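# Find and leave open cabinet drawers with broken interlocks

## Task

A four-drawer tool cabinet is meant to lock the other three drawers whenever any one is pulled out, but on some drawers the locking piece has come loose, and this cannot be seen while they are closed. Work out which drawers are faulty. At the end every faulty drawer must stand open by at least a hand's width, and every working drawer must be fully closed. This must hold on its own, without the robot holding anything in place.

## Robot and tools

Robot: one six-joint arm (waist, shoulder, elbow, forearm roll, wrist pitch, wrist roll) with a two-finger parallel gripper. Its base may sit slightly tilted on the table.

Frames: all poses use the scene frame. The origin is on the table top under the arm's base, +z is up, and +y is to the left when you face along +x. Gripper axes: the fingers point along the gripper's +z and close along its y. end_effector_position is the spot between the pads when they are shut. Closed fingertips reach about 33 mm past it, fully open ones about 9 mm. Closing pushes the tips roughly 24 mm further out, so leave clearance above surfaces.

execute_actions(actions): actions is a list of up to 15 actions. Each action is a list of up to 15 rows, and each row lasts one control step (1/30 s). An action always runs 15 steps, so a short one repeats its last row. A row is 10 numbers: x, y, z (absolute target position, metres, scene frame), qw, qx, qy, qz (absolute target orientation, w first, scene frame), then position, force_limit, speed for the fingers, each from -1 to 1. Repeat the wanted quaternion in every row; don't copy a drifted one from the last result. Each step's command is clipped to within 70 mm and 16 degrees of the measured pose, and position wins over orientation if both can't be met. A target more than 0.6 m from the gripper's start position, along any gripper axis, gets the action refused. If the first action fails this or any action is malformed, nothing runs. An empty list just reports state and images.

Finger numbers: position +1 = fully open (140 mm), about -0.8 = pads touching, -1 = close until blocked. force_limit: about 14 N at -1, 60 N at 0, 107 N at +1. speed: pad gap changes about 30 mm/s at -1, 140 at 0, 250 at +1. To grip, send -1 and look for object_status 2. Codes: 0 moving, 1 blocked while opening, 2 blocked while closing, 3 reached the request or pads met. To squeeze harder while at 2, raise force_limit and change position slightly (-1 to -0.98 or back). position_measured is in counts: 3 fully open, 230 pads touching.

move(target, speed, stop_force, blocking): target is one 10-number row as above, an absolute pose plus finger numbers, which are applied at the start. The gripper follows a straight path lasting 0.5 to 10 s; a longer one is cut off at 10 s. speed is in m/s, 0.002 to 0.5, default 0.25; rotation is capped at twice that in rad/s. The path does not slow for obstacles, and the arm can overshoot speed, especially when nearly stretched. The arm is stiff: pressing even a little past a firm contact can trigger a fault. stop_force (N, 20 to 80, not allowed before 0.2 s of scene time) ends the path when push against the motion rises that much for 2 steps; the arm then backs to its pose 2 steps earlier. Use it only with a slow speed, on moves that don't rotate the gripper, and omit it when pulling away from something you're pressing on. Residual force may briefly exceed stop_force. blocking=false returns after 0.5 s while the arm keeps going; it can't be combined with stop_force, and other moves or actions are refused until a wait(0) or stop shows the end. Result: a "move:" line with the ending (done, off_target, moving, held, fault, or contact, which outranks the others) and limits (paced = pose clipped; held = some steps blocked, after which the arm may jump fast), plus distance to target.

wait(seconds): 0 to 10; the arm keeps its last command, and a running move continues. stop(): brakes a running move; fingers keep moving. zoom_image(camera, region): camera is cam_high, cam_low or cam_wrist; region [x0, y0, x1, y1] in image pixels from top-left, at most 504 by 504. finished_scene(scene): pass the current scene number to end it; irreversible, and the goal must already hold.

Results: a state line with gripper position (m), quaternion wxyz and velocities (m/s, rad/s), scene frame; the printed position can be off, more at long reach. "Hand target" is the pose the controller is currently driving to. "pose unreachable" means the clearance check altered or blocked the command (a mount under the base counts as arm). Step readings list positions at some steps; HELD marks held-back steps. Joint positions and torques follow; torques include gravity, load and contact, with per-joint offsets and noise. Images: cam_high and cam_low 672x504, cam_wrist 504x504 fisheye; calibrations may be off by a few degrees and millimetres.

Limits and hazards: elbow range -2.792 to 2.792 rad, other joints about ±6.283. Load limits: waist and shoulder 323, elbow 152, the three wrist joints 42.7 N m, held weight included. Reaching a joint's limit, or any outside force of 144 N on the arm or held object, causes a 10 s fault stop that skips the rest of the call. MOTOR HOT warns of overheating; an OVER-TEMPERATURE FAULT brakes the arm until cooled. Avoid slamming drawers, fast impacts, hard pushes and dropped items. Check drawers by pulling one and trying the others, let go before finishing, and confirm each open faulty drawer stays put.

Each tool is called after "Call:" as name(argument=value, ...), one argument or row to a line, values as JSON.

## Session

Call:
execute_actions(
  actions=[],
)

Scene clock: 0.00 s.
end_effector_position=(+0.1339, -0.1301, +0.3643) position_measured=3 object_status=3 end_effector_quat_wxyz=(-0.143, +0.257, +0.848, +0.441) end_effector_velocity=(-0.000, +0.000, -0.000) end_effector_angular_velocity=(+0.001, +0.000, -0.000)
Joint positions: [-1.324 -0.136  2.116  0.216  2.113  3.978]
Joint velocities: [-0.     0.     0.001 -0.    -0.     0.   ]
Joint torques (N m, as the joint torque sensors report them, + toward a larger angle): no reading
Hand target: +0.134, -0.130, +0.364; -0.143, +0.257, +0.848, +0.441
camera_calibration (this result's frames):
cam_wrist: T_world_to_cam=[[0.517032, 0.473705, 0.712939, -0.265175], [0.806324, -0.549062, -0.219937, -0.0888534], [0.287262, 0.688574, -0.665842, 0.469366], [0, 0, 0, 1]] pos_world=[0.0739174, -0.246365, 0.482036]

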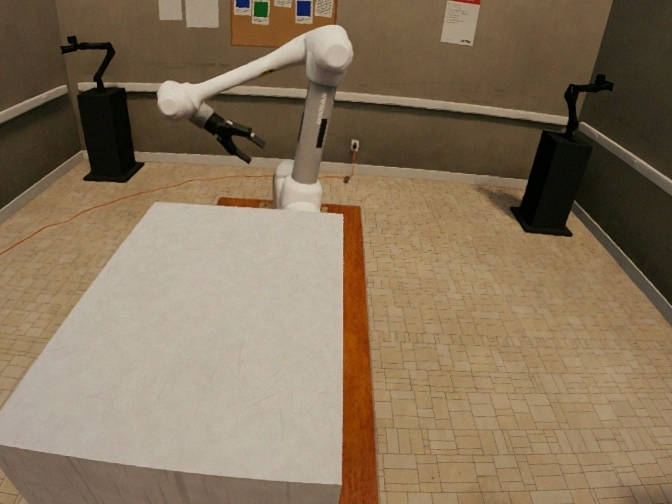

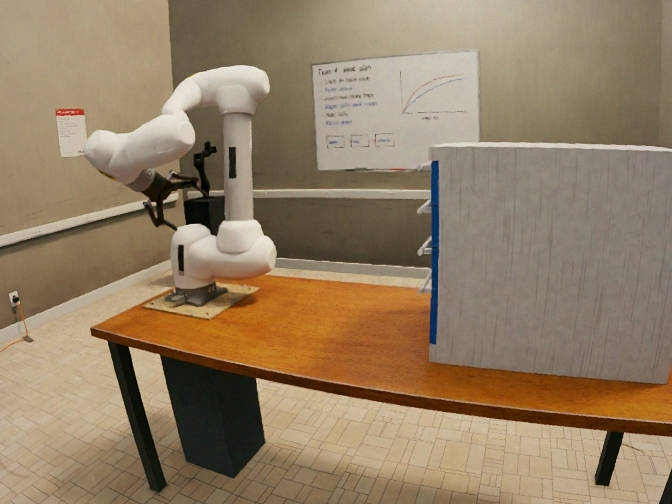

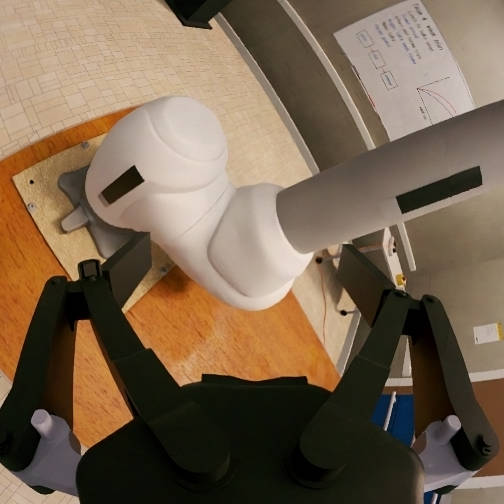

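Call:
move(
  target=[0.42,-0.5,0.45,0.5,0.5,0.5,0.5,-0.2,0,0],
  speed=0.3,
)

Call:
move(
  target=[0.72,-0.05,0.36,0.5,0.5,0.5,0.5,-0.2,0,0],
  speed=0.3,
)

Scene clock: 25.93 s.
end_effector_position=(+0.4199, -0.4999, +0.4506) position_measured=154 object_status=3 end_effector_quat_wxyz=(+0.500, +0.501, +0.500, +0.499) end_effector_velocity=(+0.001, -0.001, -0.000) end_effector_angular_velocity=(+0.000, -0.003, -0.002)
Joint positions: [-1.464  0.094  2.108  1.634  1.497  4.088]
Joint velocities: [ 0.002  0.001  0.001  0.005 -0.002 -0.002]
Joint torques (N m, as the joint torque sensors report them, + toward a larger angle): [  0.5  -45.53 -34.93   1.54   1.33   0.22]
Hand target: +0.420, -0.500, +0.451; +0.500, +0.501, +0.500, +0.499
Off the commanded pose: 0.001 m, 0 deg.
move: done
camera_calibration (this result's frames):
cam_wrist: T_world_to_cam=[[-0.0232471, 0.0547816, 0.998228, -0.410485], [-0.339264, -0.939677, 0.0436675, -0.336586], [0.940404, -0.337647, 0.0404302, -0.406156], [0, 0, 0, 1]] pos_world=[0.258216, -0.430933, 0.440877]

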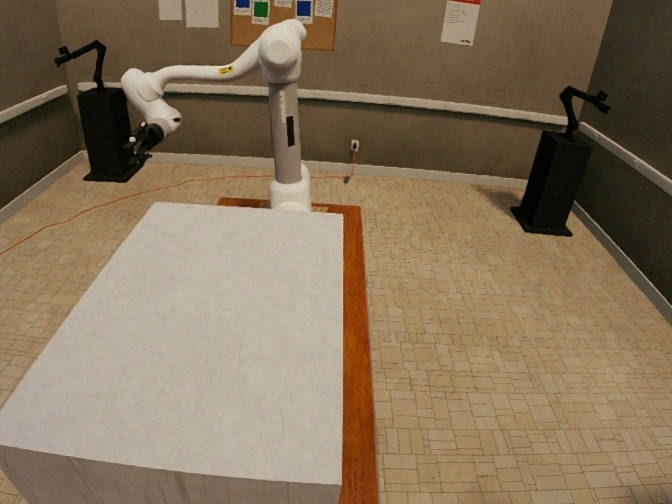

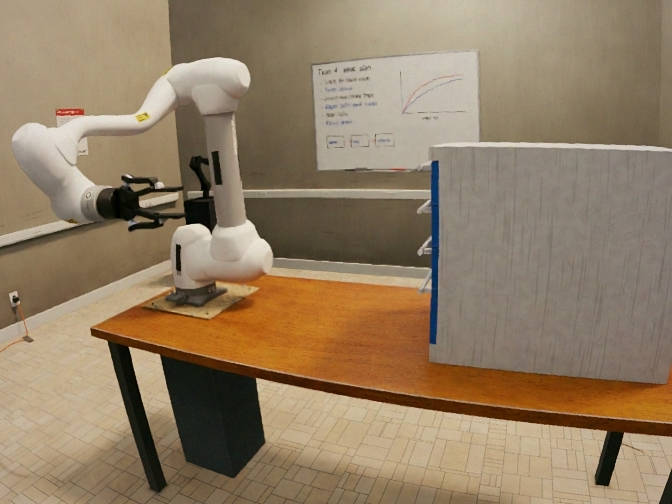

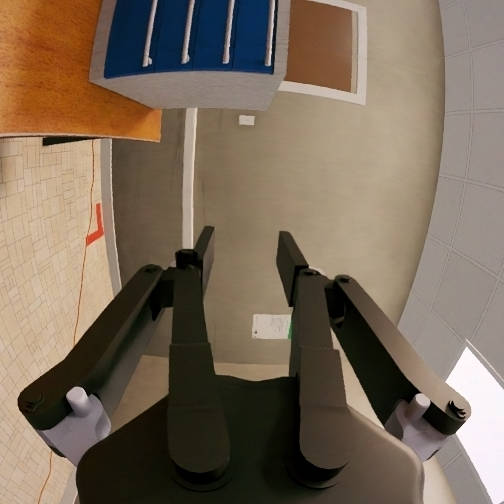

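Scene clock: 28.37 s.
end_effector_position=(+0.7198, -0.0504, +0.3602) position_measured=154 object_status=3 end_effector_quat_wxyz=(+0.500, +0.500, +0.500, +0.501) end_effector_velocity=(+0.001, +0.001, +0.001) end_effector_angular_velocity=(-0.002, -0.005, -0.005)
Joint positions: [-0.218  0.021  2.39   2.84   0.874  3.353]
Joint velocities: [ 0.007  0.003 -0.001  0.017  0.004 -0.014]
Joint torques (N m, as the joint torque sensors report them, + toward a larger angle): [ -1.42 -34.2  -28.9   -2.19   1.98   0.28]
Hand target: +0.720, -0.050, +0.360; +0.500, +0.500, +0.500, +0.501
Off the commanded pose: 0.000 m, 0 deg.
move: done
camera_calibration (this result's frames):
cam_wrist: T_world_to_cam=[[-0.0263239, 0.0525393, 0.998272, -0.335856], [-0.337635, -0.940402, 0.0405903, 0.191456], [0.940909, -0.335983, 0.0424942, -0.533832], [0, 0, 0, 1]] pos_world=[0.558089, 0.0183327, 0.35019]

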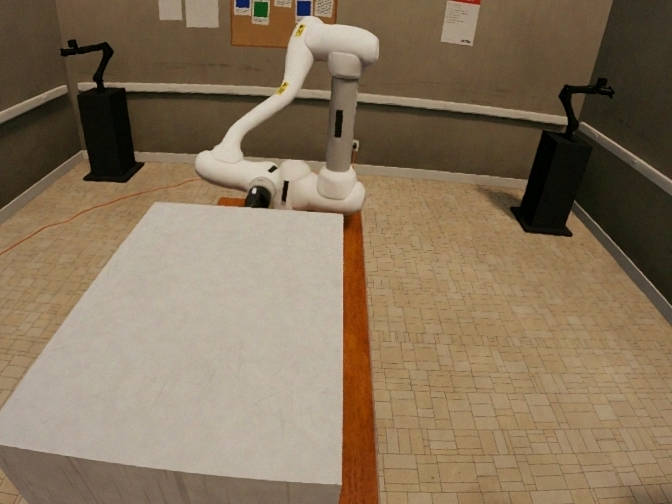

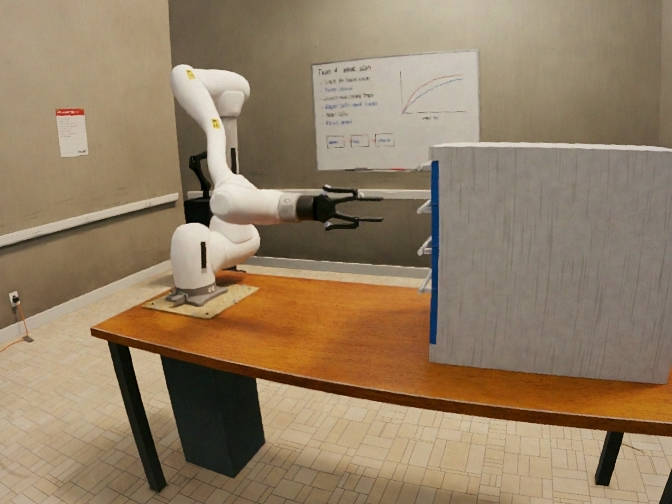

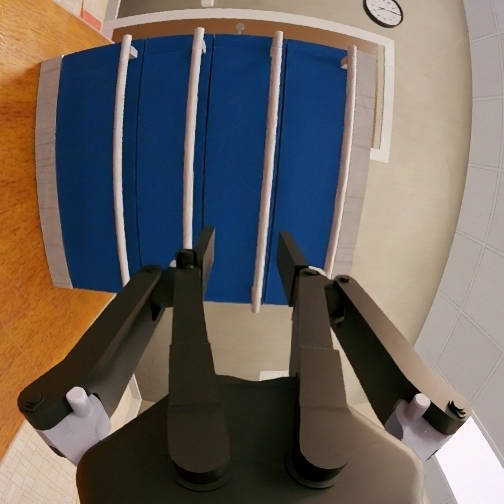

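Call:
zoom_image(
  camera="cam_wrist",
  region=[20, 10, 400, 130],
)

Call:
zoom_image(
  camera="cam_wrist",
  region=[20, 200, 400, 320],
)

Call:
zoom_image(
  camera="cam_low",
  region=[390, 130, 480, 380],
)

Region (20, 10, 400, 130) of cam_wrist's 504x504 image, scaled by 1.326, with more detail than that image has; it fills the top 159 rows of this view, and the rest is white.

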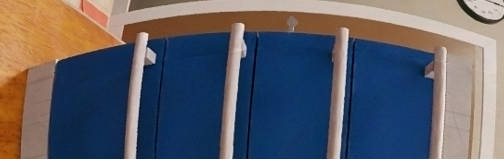

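Region (20, 200, 400, 320) of cam_wrist's 504x504 image, scaled by 1.326, with more detail than that image has; it fills the top 159 rows of this view, and the rest is white.

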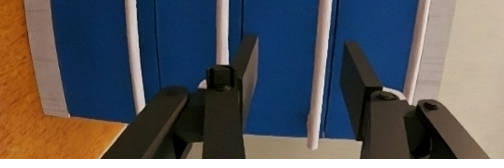

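Region (390, 130, 480, 380) of cam_low's 672x504 image, scaled by 2.016, with more detail than that image has; it fills the left 181 columns of this view, and the rest is white.

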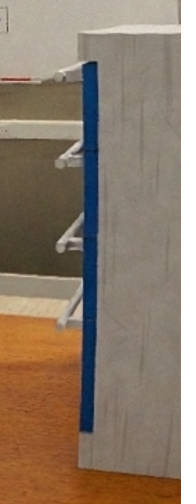

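Call:
zoom_image(
  camera="cam_wrist",
  region=[100, 220, 160, 280],
)

Call:
zoom_image(
  camera="cam_wrist",
  region=[310, 220, 370, 280],
)

Call:
zoom_image(
  camera="cam_wrist",
  region=[100, 25, 160, 85],
)

Call:
zoom_image(
  camera="cam_wrist",
  region=[320, 30, 380, 90],
)

Region (100, 220, 160, 280) of cam_wrist's 504x504 image, scaled by 8.400, with more detail than that image has.

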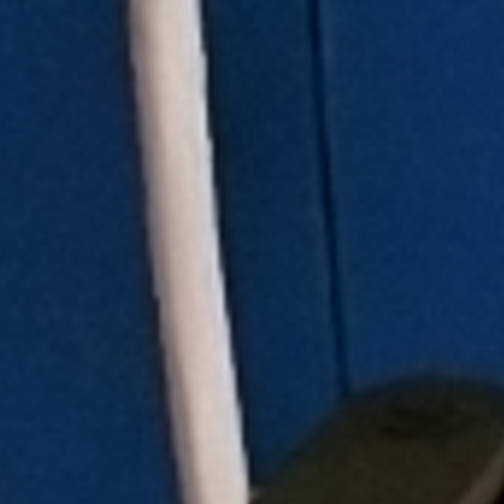

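Region (310, 220, 370, 280) of cam_wrist's 504x504 image, scaled by 8.400, with more detail than that image has.

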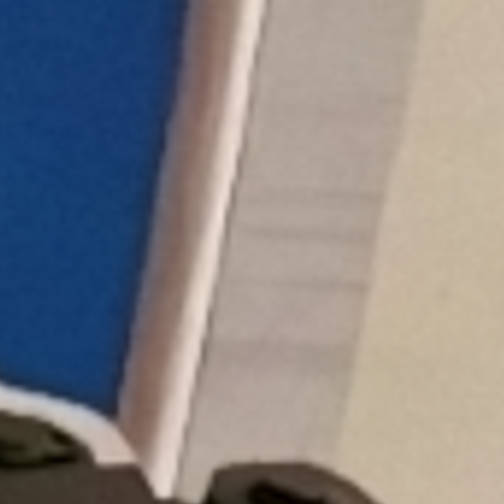

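Region (100, 25, 160, 85) of cam_wrist's 504x504 image, scaled by 8.400, with more detail than that image has.

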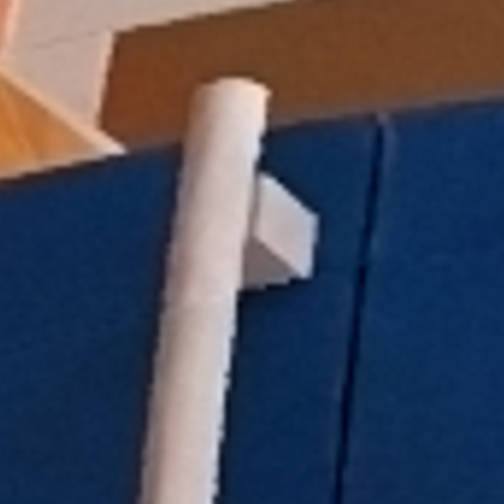

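Region (320, 30, 380, 90) of cam_wrist's 504x504 image, scaled by 8.400, with more detail than that image has.

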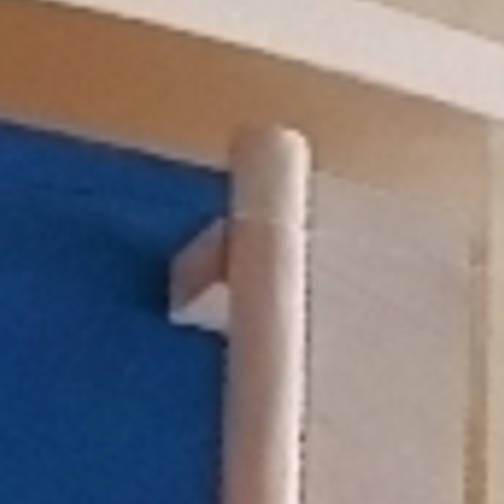

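Call:
move(
  target=[0.84,0.0,0.1866,0.5,0.5,0.5,0.5,-0.2,0,0],
  speed=0.2,
)

Call:
move(
  target=[0.872,0.0,0.1866,0.5,0.5,0.5,0.5,-0.2,0,0],
  speed=0.04,
  stop_force=25,
)

Call:
zoom_image(
  camera="cam_low",
  region=[380, 240, 460, 320],
)

Scene clock: 105.07 s.
end_effector_position=(+0.8402, -0.0001, +0.1869) position_measured=154 object_status=3 end_effector_quat_wxyz=(+0.500, +0.500, +0.500, +0.500) end_effector_velocity=(+0.001, +0.000, -0.001) end_effector_angular_velocity=(-0.000, -0.001, +0.000)
Joint positions: [-0.061  0.486  2.26   3.064  1.186  3.182]
Joint velocities: [ 0.001  0.003 -0.002  0.001  0.001 -0.001]
Joint torques (N m, as the joint torque sensors report them, + toward a larger angle): [ -0.12 -70.78 -18.31  -1.37   2.22   0.7 ]
Hand target: +0.840, -0.000, +0.187; +0.500, +0.500, +0.500, +0.500
Off the commanded pose: 0.000 m, 0 deg.
move: done
camera_calibration (this result's frames):
cam_wrist: T_world_to_cam=[[-0.0254162, 0.0534493, 0.998247, -0.163037], [-0.33824, -0.940134, 0.0417259, 0.286725], [0.940717, -0.336586, 0.0419733, -0.622573], [0, 0, 0, 1]] pos_world=[0.678503, 0.0687247, 0.176919]

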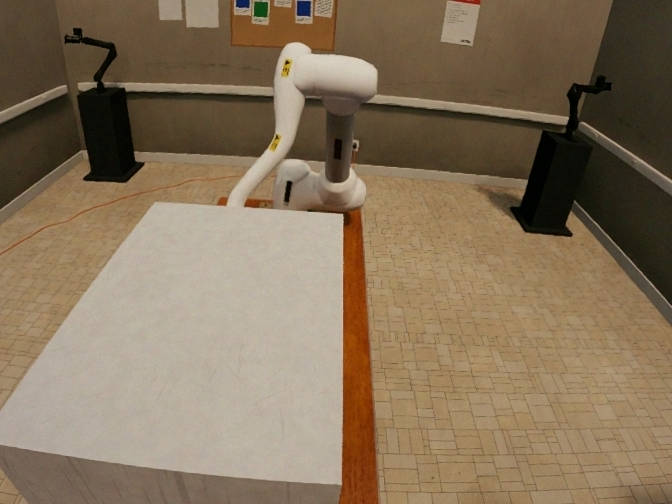

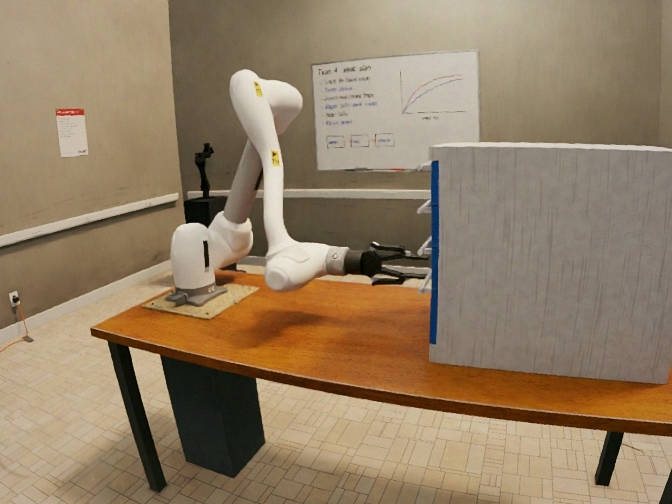

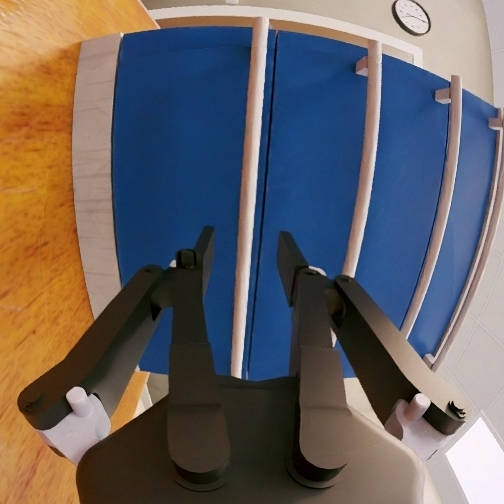

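Scene clock: 106.20 s.
end_effector_position=(+0.8719, -0.0000, +0.1866) position_measured=154 object_status=3 end_effector_quat_wxyz=(+0.500, +0.500, +0.500, +0.500) end_effector_velocity=(+0.001, -0.000, +0.000) end_effector_angular_velocity=(+0.001, +0.000, -0.001)
Joint positions: [-0.057  0.512  2.2    3.068  1.152  3.182]
Joint velocities: [ 0.     0.001 -0.003  0.001 -0.002  0.001]
Joint torques (N m, as the joint torque sensors report them, + toward a larger angle): [ -0.82 -70.51 -18.86  -1.69   1.95   0.36]
Hand target: +0.872, -0.000, +0.187; +0.500, +0.500, +0.500, +0.500
Off the commanded pose: 0.000 m, 0 deg.
move: done
camera_calibration (this result's frames):
cam_wrist: T_world_to_cam=[[-0.0253298, 0.0537289, 0.998234, -0.162086], [-0.338359, -0.940079, 0.042013, 0.297569], [0.940676, -0.336697, 0.0419917, -0.652349], [0, 0, 0, 1]] pos_world=[0.710229, 0.068803, 0.176692]

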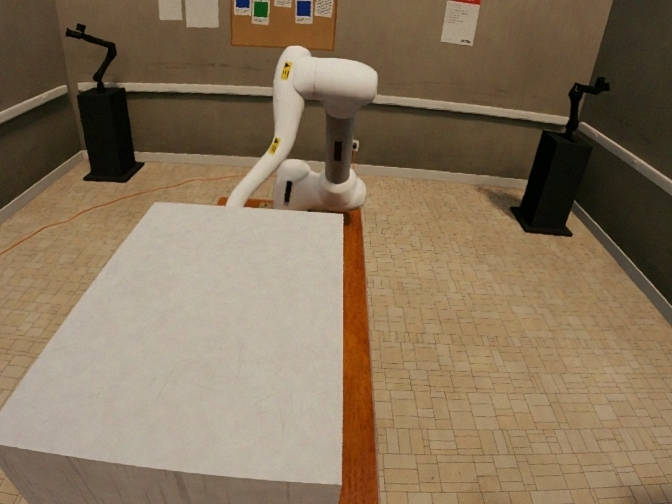

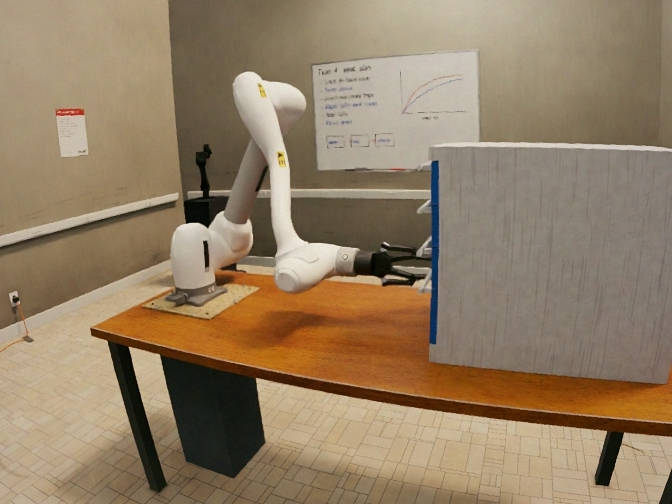

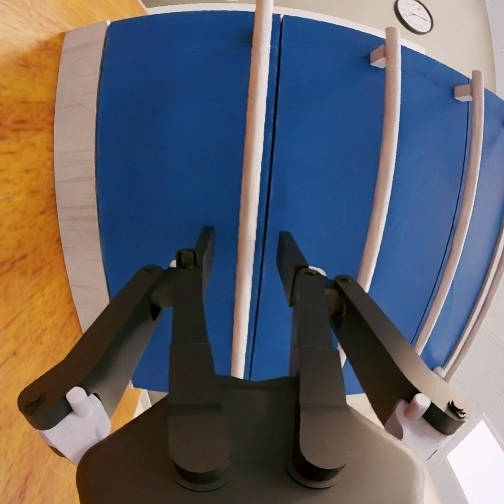

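Region (380, 240, 460, 320) of cam_low's 672x504 image, scaled by 6.300, with more detail than that image has.

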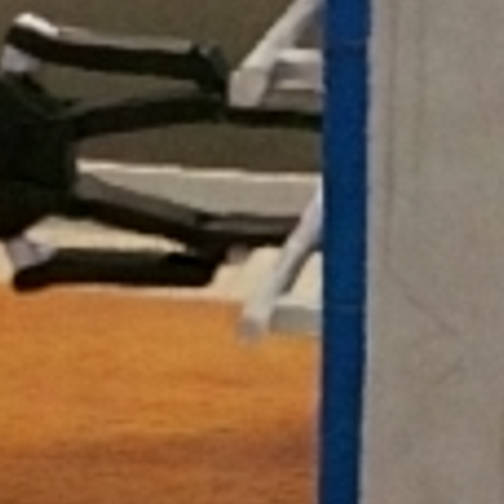

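Call:
execute_actions(
  actions=[
    [[0.873,0,0.1866,0.5,0.5,0.5,0.5,-1,0.3,-0.3]],
    [[0.873,0,0.1866,0.5,0.5,0.5,0.5,-1,0.3,-0.3]],
  ],
)

Call:
move(
  target=[0.752,-0.003,0.1862,0.5,0.5,0.5,0.5,-1,0.3,-0.3],
  speed=0.06,
  stop_force=50,
)

Call:
zoom_image(
  camera="cam_low",
  region=[360, 260, 460, 360],
)

Scene clock: 114.93 s.
end_effector_position=(+0.8730, +0.0000, +0.1865) position_measured=218 object_status=2 end_effector_quat_wxyz=(+0.500, +0.500, +0.500, +0.500) end_effector_velocity=(-0.000, -0.000, +0.000) end_effector_angular_velocity=(+0.000, -0.001, -0.001)
Joint positions: [-0.056  0.513  2.198  3.068  1.151  3.182]
Joint velocities: [ 0.    -0.     0.     0.001  0.001 -0.   ]
Joint torques (N m, as the joint torque sensors report them, + toward a larger angle): [  0.1  -82.62 -30.73  -1.5    5.42   0.55]
Hand target: +0.873, +0.000, +0.187; +0.500, +0.500, +0.500, +0.500
Off the commanded pose: 0.000 m, 0 deg.
Step readings (end_effector_position; steps 1 to 15: 1st action; 16 to 30: 2nd action):
0: (+0.8720, -0.0000, +0.1866)
1: (+0.8720, -0.0000, +0.1866)
2: (+0.8722, -0.0000, +0.1866)
4: (+0.8727, -0.0000, +0.1866)
8: (+0.8729, -0.0000, +0.1866)
15: (+0.8730, +0.0000, +0.1865)
16: (+0.8730, +0.0000, +0.1865)
17: (+0.8730, +0.0000, +0.1865)
19: (+0.8730, +0.0000, +0.1865)
23: (+0.8730, +0.0000, +0.1865)
30: end_effector_position above
camera_calibration (this result's frames):
cam_wrist: T_world_to_cam=[[-0.0252077, 0.0537179, 0.998238, -0.162022], [-0.338356, -0.940079, 0.0420439, 0.297937], [0.940681, -0.3367, 0.041873, -0.653316], [0, 0, 0, 1]] pos_world=[0.711286, 0.0688164, 0.176566]

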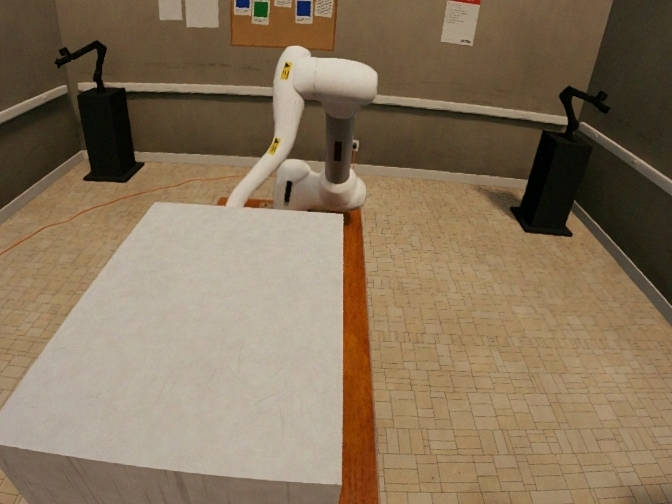

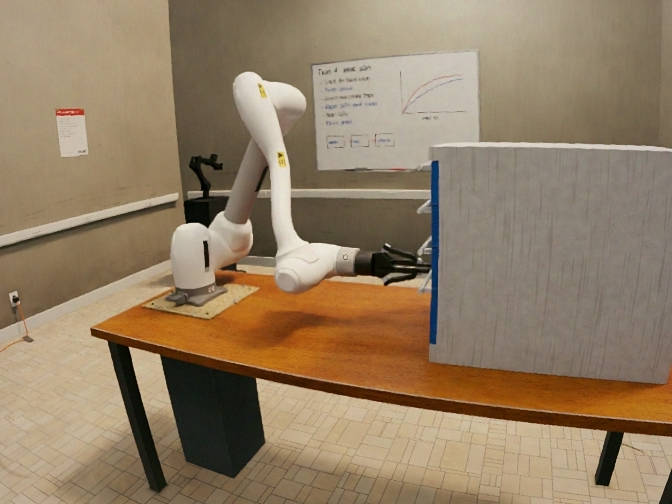

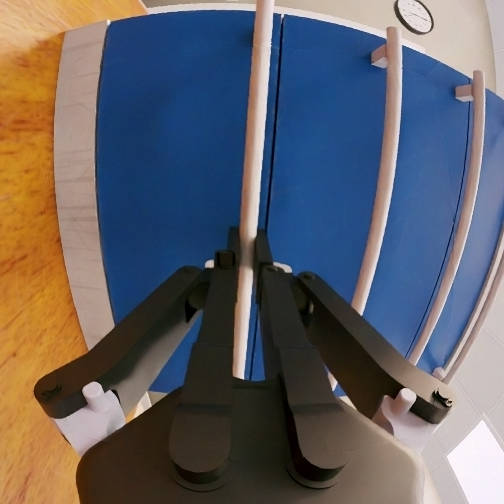

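Scene clock: 117.30 s.
end_effector_position=(+0.7521, -0.0029, +0.1860) position_measured=218 object_status=2 end_effector_quat_wxyz=(+0.500, +0.500, +0.500, +0.500) end_effector_velocity=(-0.002, -0.000, +0.000) end_effector_angular_velocity=(+0.000, -0.000, -0.000)
Joint positions: [-0.083  0.422  2.425  3.044  1.287  3.18 ]
Joint velocities: [-0.001 -0.001  0.003 -0.     0.003  0.   ]
Joint torques (N m, as the joint torque sensors report them, + toward a larger angle): [-81.99 -67.89 -21.49  33.98   5.     0.32]
Hand target: +0.752, -0.003, +0.186; +0.500, +0.500, +0.500, +0.500
Off the commanded pose: 0.000 m, 0 deg.
move: done
camera_calibration (this result's frames):
cam_wrist: T_world_to_cam=[[-0.0253308, 0.0537728, 0.998232, -0.164329], [-0.338229, -0.940123, 0.0420598, 0.254232], [0.940723, -0.336566, 0.0420016, -0.540621], [0, 0, 0, 1]] pos_world=[0.590401, 0.0658908, 0.176053]

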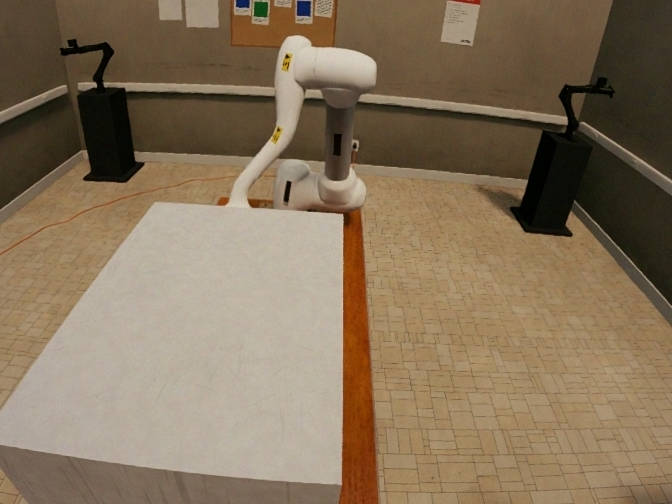

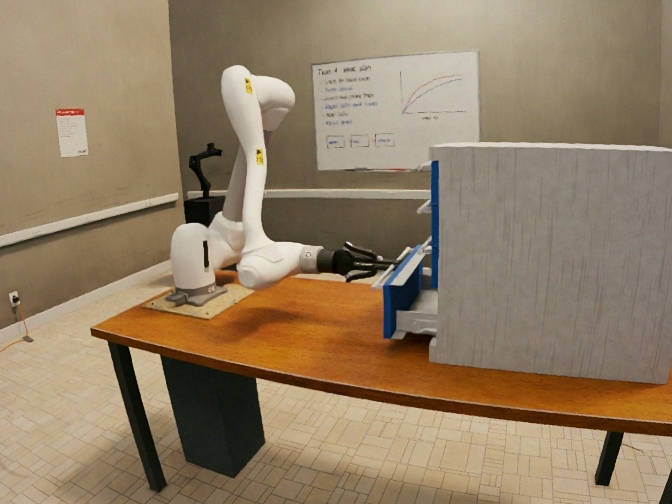

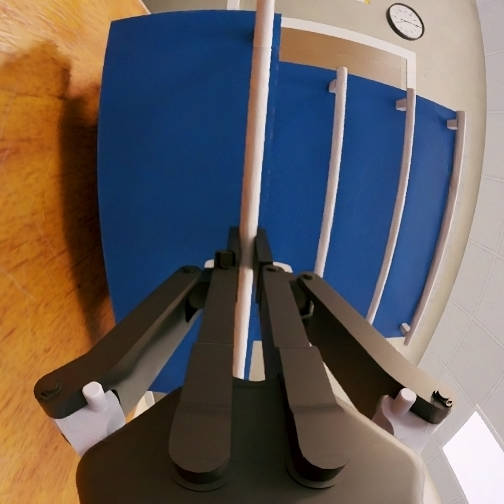

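Region (360, 260, 460, 360) of cam_low's 672x504 image, scaled by 5.040, with more detail than that image has.

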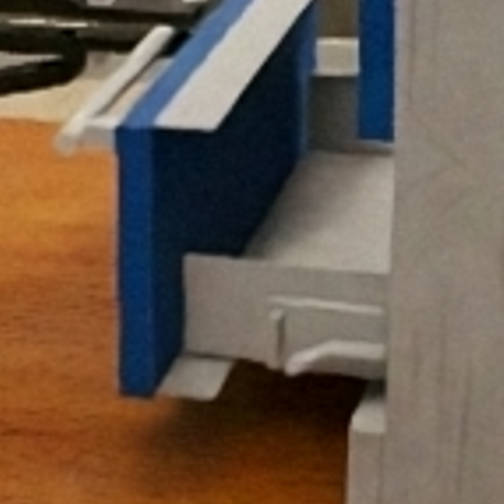

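Call:
execute_actions(
  actions=[
    [[0.752,-0.003,0.1862,0.5,0.5,0.5,0.5,-0.6,0,0]],
  ],
)

Scene clock: 120.87 s.
end_effector_position=(+0.7520, -0.0031, +0.1862) position_measured=205 object_status=3 end_effector_quat_wxyz=(+0.500, +0.500, +0.500, +0.500) end_effector_velocity=(+0.000, +0.001, +0.000) end_effector_angular_velocity=(+0.000, -0.000, +0.001)
Joint positions: [-0.083  0.422  2.425  3.044  1.287  3.18 ]
Joint velocities: [ 0.001  0.    -0.    -0.     0.     0.   ]
Joint torques (N m, as the joint torque sensors report them, + toward a larger angle): [  0.12 -59.75 -13.84  -1.44   2.38   0.39]
Hand target: +0.752, -0.003, +0.186; +0.500, +0.500, +0.500, +0.500
Off the commanded pose: 0.000 m, 0 deg.
Step readings (end_effector_position):
0: (+0.7520, -0.0030, +0.1860)
1: (+0.7520, -0.0030, +0.1860)
2: (+0.7520, -0.0032, +0.1861)
4: (+0.7520, -0.0050, +0.1864)
8: (+0.7520, -0.0039, +0.1863)
15: end_effector_position above
camera_calibration (this result's frames):
cam_wrist: T_world_to_cam=[[-0.0253548, 0.0537603, 0.998232, -0.164519], [-0.338481, -0.940034, 0.0420288, 0.254201], [0.940632, -0.336816, 0.0420313, -0.540517], [0, 0, 0, 1]] pos_world=[0.590299, 0.0657475, 0.176263]

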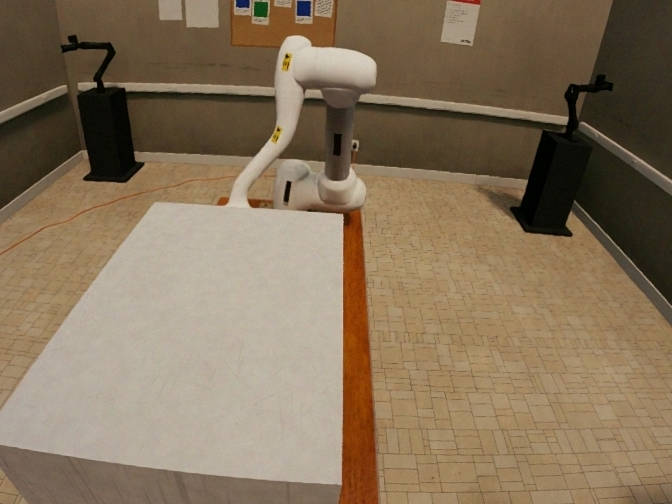

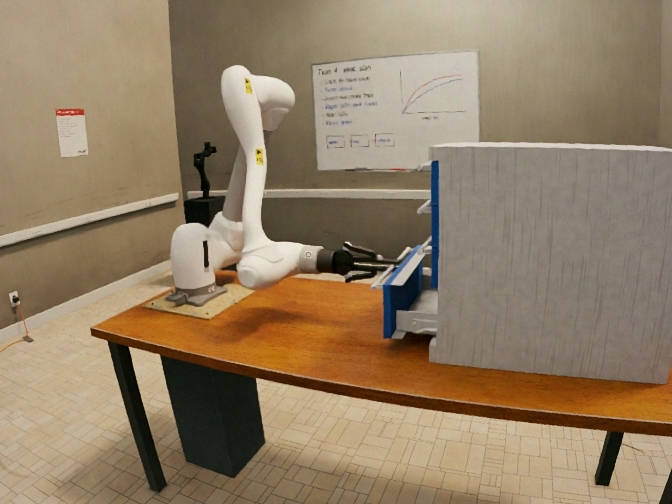

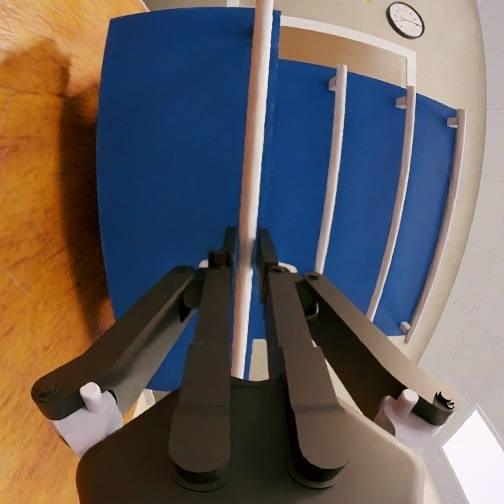

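Call:
move(
  target=[0.766,-0.003,0.186,0.5,0.5,0.5,0.5,-0.6,0,0],
  speed=0.03,
)

Call:
zoom_image(
  camera="cam_wrist",
  region=[90, 0, 150, 60],
)

Call:
move(
  target=[0.870,-0.003,0.186,0.5,0.5,0.5,0.5,-0.6,0,0],
  speed=0.06,
  stop_force=40,
)

Call:
zoom_image(
  camera="cam_wrist",
  region=[90, 0, 150, 60],
)

Call:
move(
  target=[0.892,-0.003,0.186,0.5,0.5,0.5,0.5,-0.6,0,0],
  speed=0.006,
  stop_force=25,
)

Scene clock: 136.73 s.
end_effector_position=(+0.7659, -0.0030, +0.1860) position_measured=205 object_status=3 end_effector_quat_wxyz=(+0.500, +0.500, +0.500, +0.500) end_effector_velocity=(+0.001, +0.000, +0.000) end_effector_angular_velocity=(+0.000, -0.000, +0.000)
Joint positions: [-0.08   0.432  2.399  3.046  1.272  3.181]
Joint velocities: [ 0.     0.001 -0.002  0.    -0.001  0.   ]
Joint torques (N m, as the joint torque sensors report them, + toward a larger angle): [ -0.82 -61.64 -16.76  -1.51   1.52   0.25]
Hand target: +0.766, -0.003, +0.186; +0.500, +0.500, +0.500, +0.500
Off the commanded pose: 0.000 m, 0 deg.
move: done
camera_calibration (this result's frames):
cam_wrist: T_world_to_cam=[[-0.0253282, 0.0537288, 0.998234, -0.163985], [-0.338357, -0.94008, 0.0420136, 0.258908], [0.940677, -0.336695, 0.0419901, -0.553607], [0, 0, 0, 1]] pos_world=[0.604215, 0.0658086, 0.176064]

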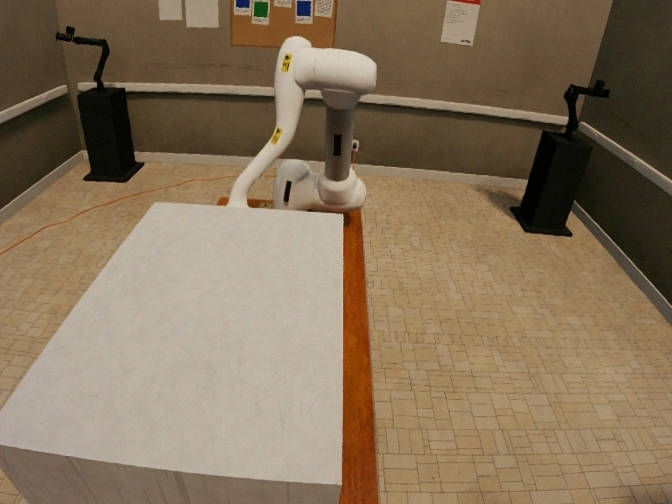

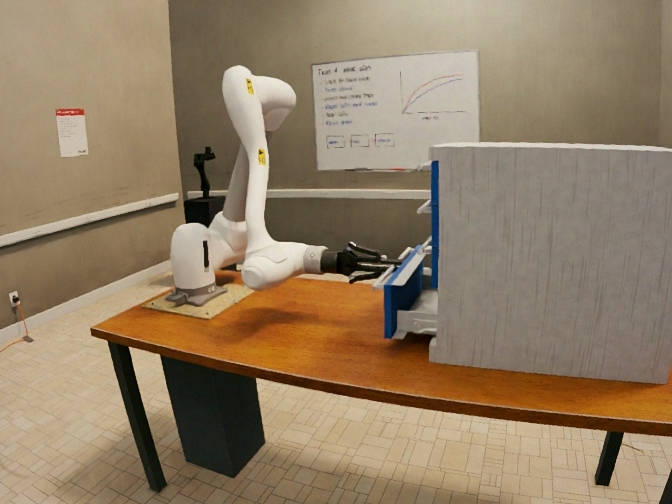

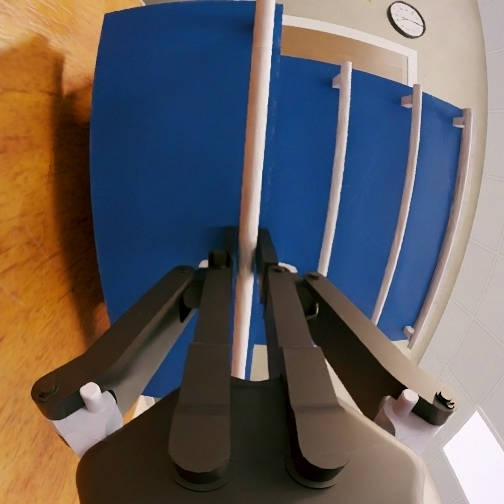

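Region (90, 0, 150, 60) of cam_wrist's 504x504 image, scaled by 8.400, with more detail than that image has.

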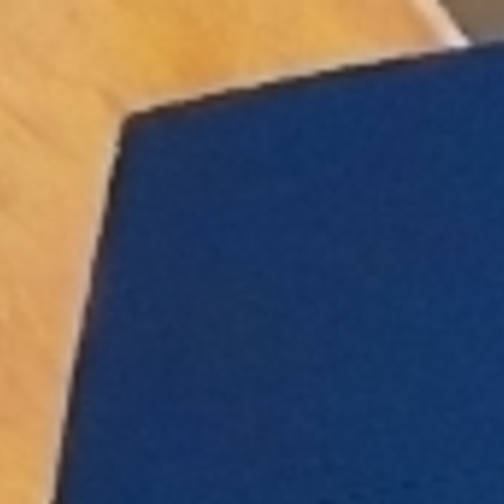

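Scene clock: 138.80 s.
end_effector_position=(+0.8699, -0.0030, +0.1861) position_measured=205 object_status=3 end_effector_quat_wxyz=(+0.500, +0.500, +0.500, +0.500) end_effector_velocity=(+0.001, -0.000, -0.000) end_effector_angular_velocity=(+0.001, +0.002, -0.001)
Joint positions: [-0.062  0.511  2.204  3.061  1.155  3.185]
Joint velocities: [ 0.     0.001 -0.003  0.001 -0.003  0.   ]
Joint torques (N m, as the joint torque sensors report them, + toward a larger angle): [ -1.31 -70.05 -19.4   -1.46   1.55  -0.03]
Hand target: +0.870, -0.003, +0.186; +0.500, +0.500, +0.500, +0.500
Off the commanded pose: 0.000 m, 0 deg.
move: done
camera_calibration (this result's frames):
cam_wrist: T_world_to_cam=[[-0.0253083, 0.0537227, 0.998235, -0.161493], [-0.338356, -0.94008, 0.0420145, 0.294061], [0.940678, -0.336695, 0.0419692, -0.651419], [0, 0, 0, 1]] pos_world=[0.708186, 0.0657867, 0.176192]

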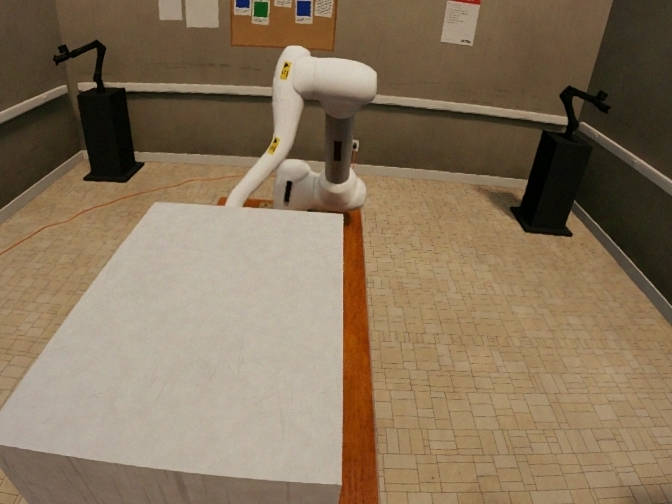

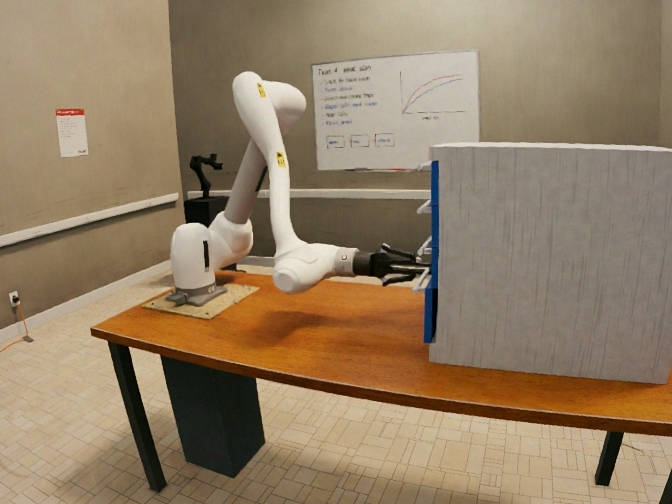

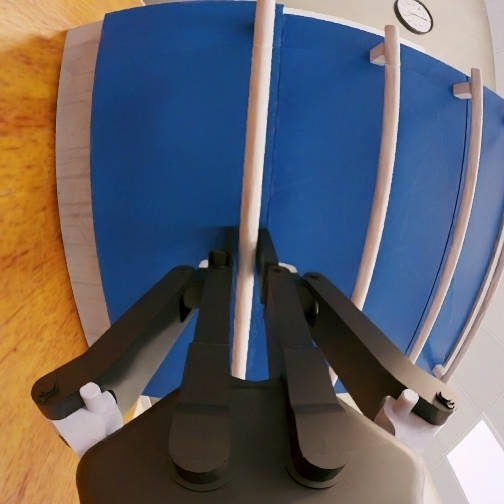

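Region (90, 0, 150, 60) of cam_wrist's 504x504 image, scaled by 8.400, with more detail than that image has.

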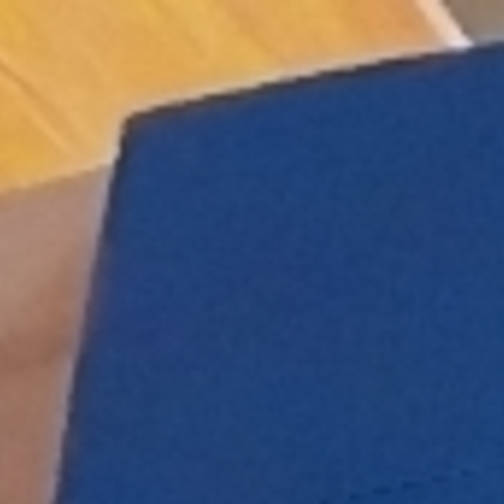

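Scene clock: 141.67 s.
end_effector_position=(+0.8850, -0.0030, +0.1860) position_measured=205 object_status=3 end_effector_quat_wxyz=(+0.500, +0.500, +0.500, +0.500) end_effector_velocity=(-0.002, +0.000, -0.000) end_effector_angular_velocity=(+0.001, +0.001, -0.000)
Joint positions: [-0.06   0.524  2.175  3.063  1.139  3.185]
Joint velocities: [-0.    -0.001  0.003  0.     0.002  0.   ]
Joint torques (N m, as the joint torque sensors report them, + toward a larger angle): [ -0.26 -58.93 -41.54  -2.41  -3.46   0.34]
Hand target: +0.885, -0.003, +0.186; +0.500, +0.500, +0.500, +0.500
Off the commanded pose: 0.007 m, 0 deg.
move: contact
camera_calibration (this result's frames):
cam_wrist: T_world_to_cam=[[-0.025257, 0.0536736, 0.998239, -0.160967], [-0.338365, -0.940078, 0.0419853, 0.299222], [0.940676, -0.336709, 0.0419048, -0.665585], [0, 0, 0, 1]] pos_world=[0.723281, 0.0658233, 0.176012]

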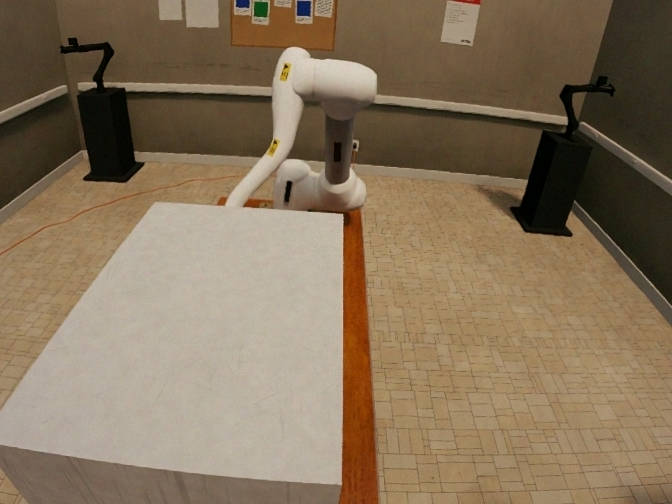

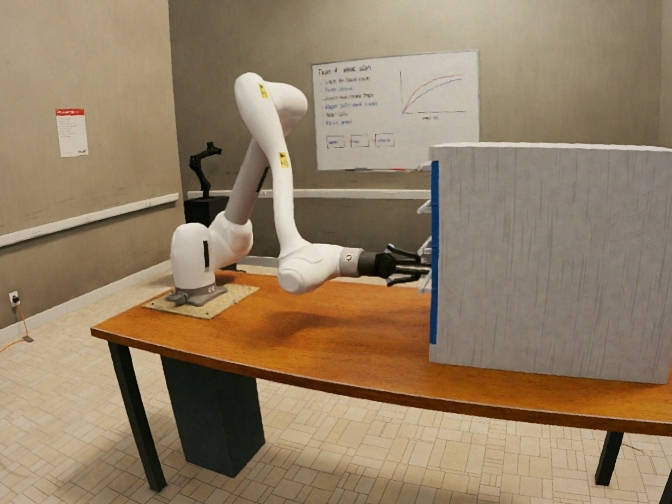

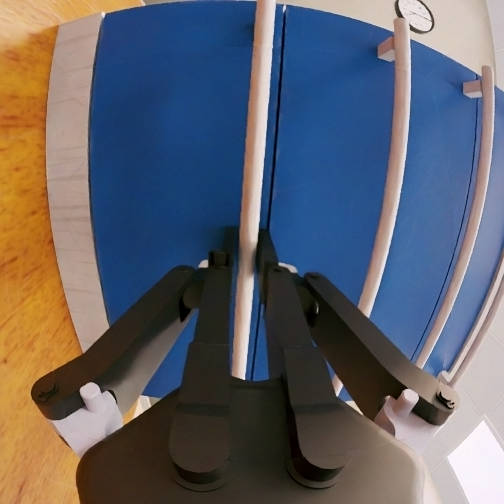

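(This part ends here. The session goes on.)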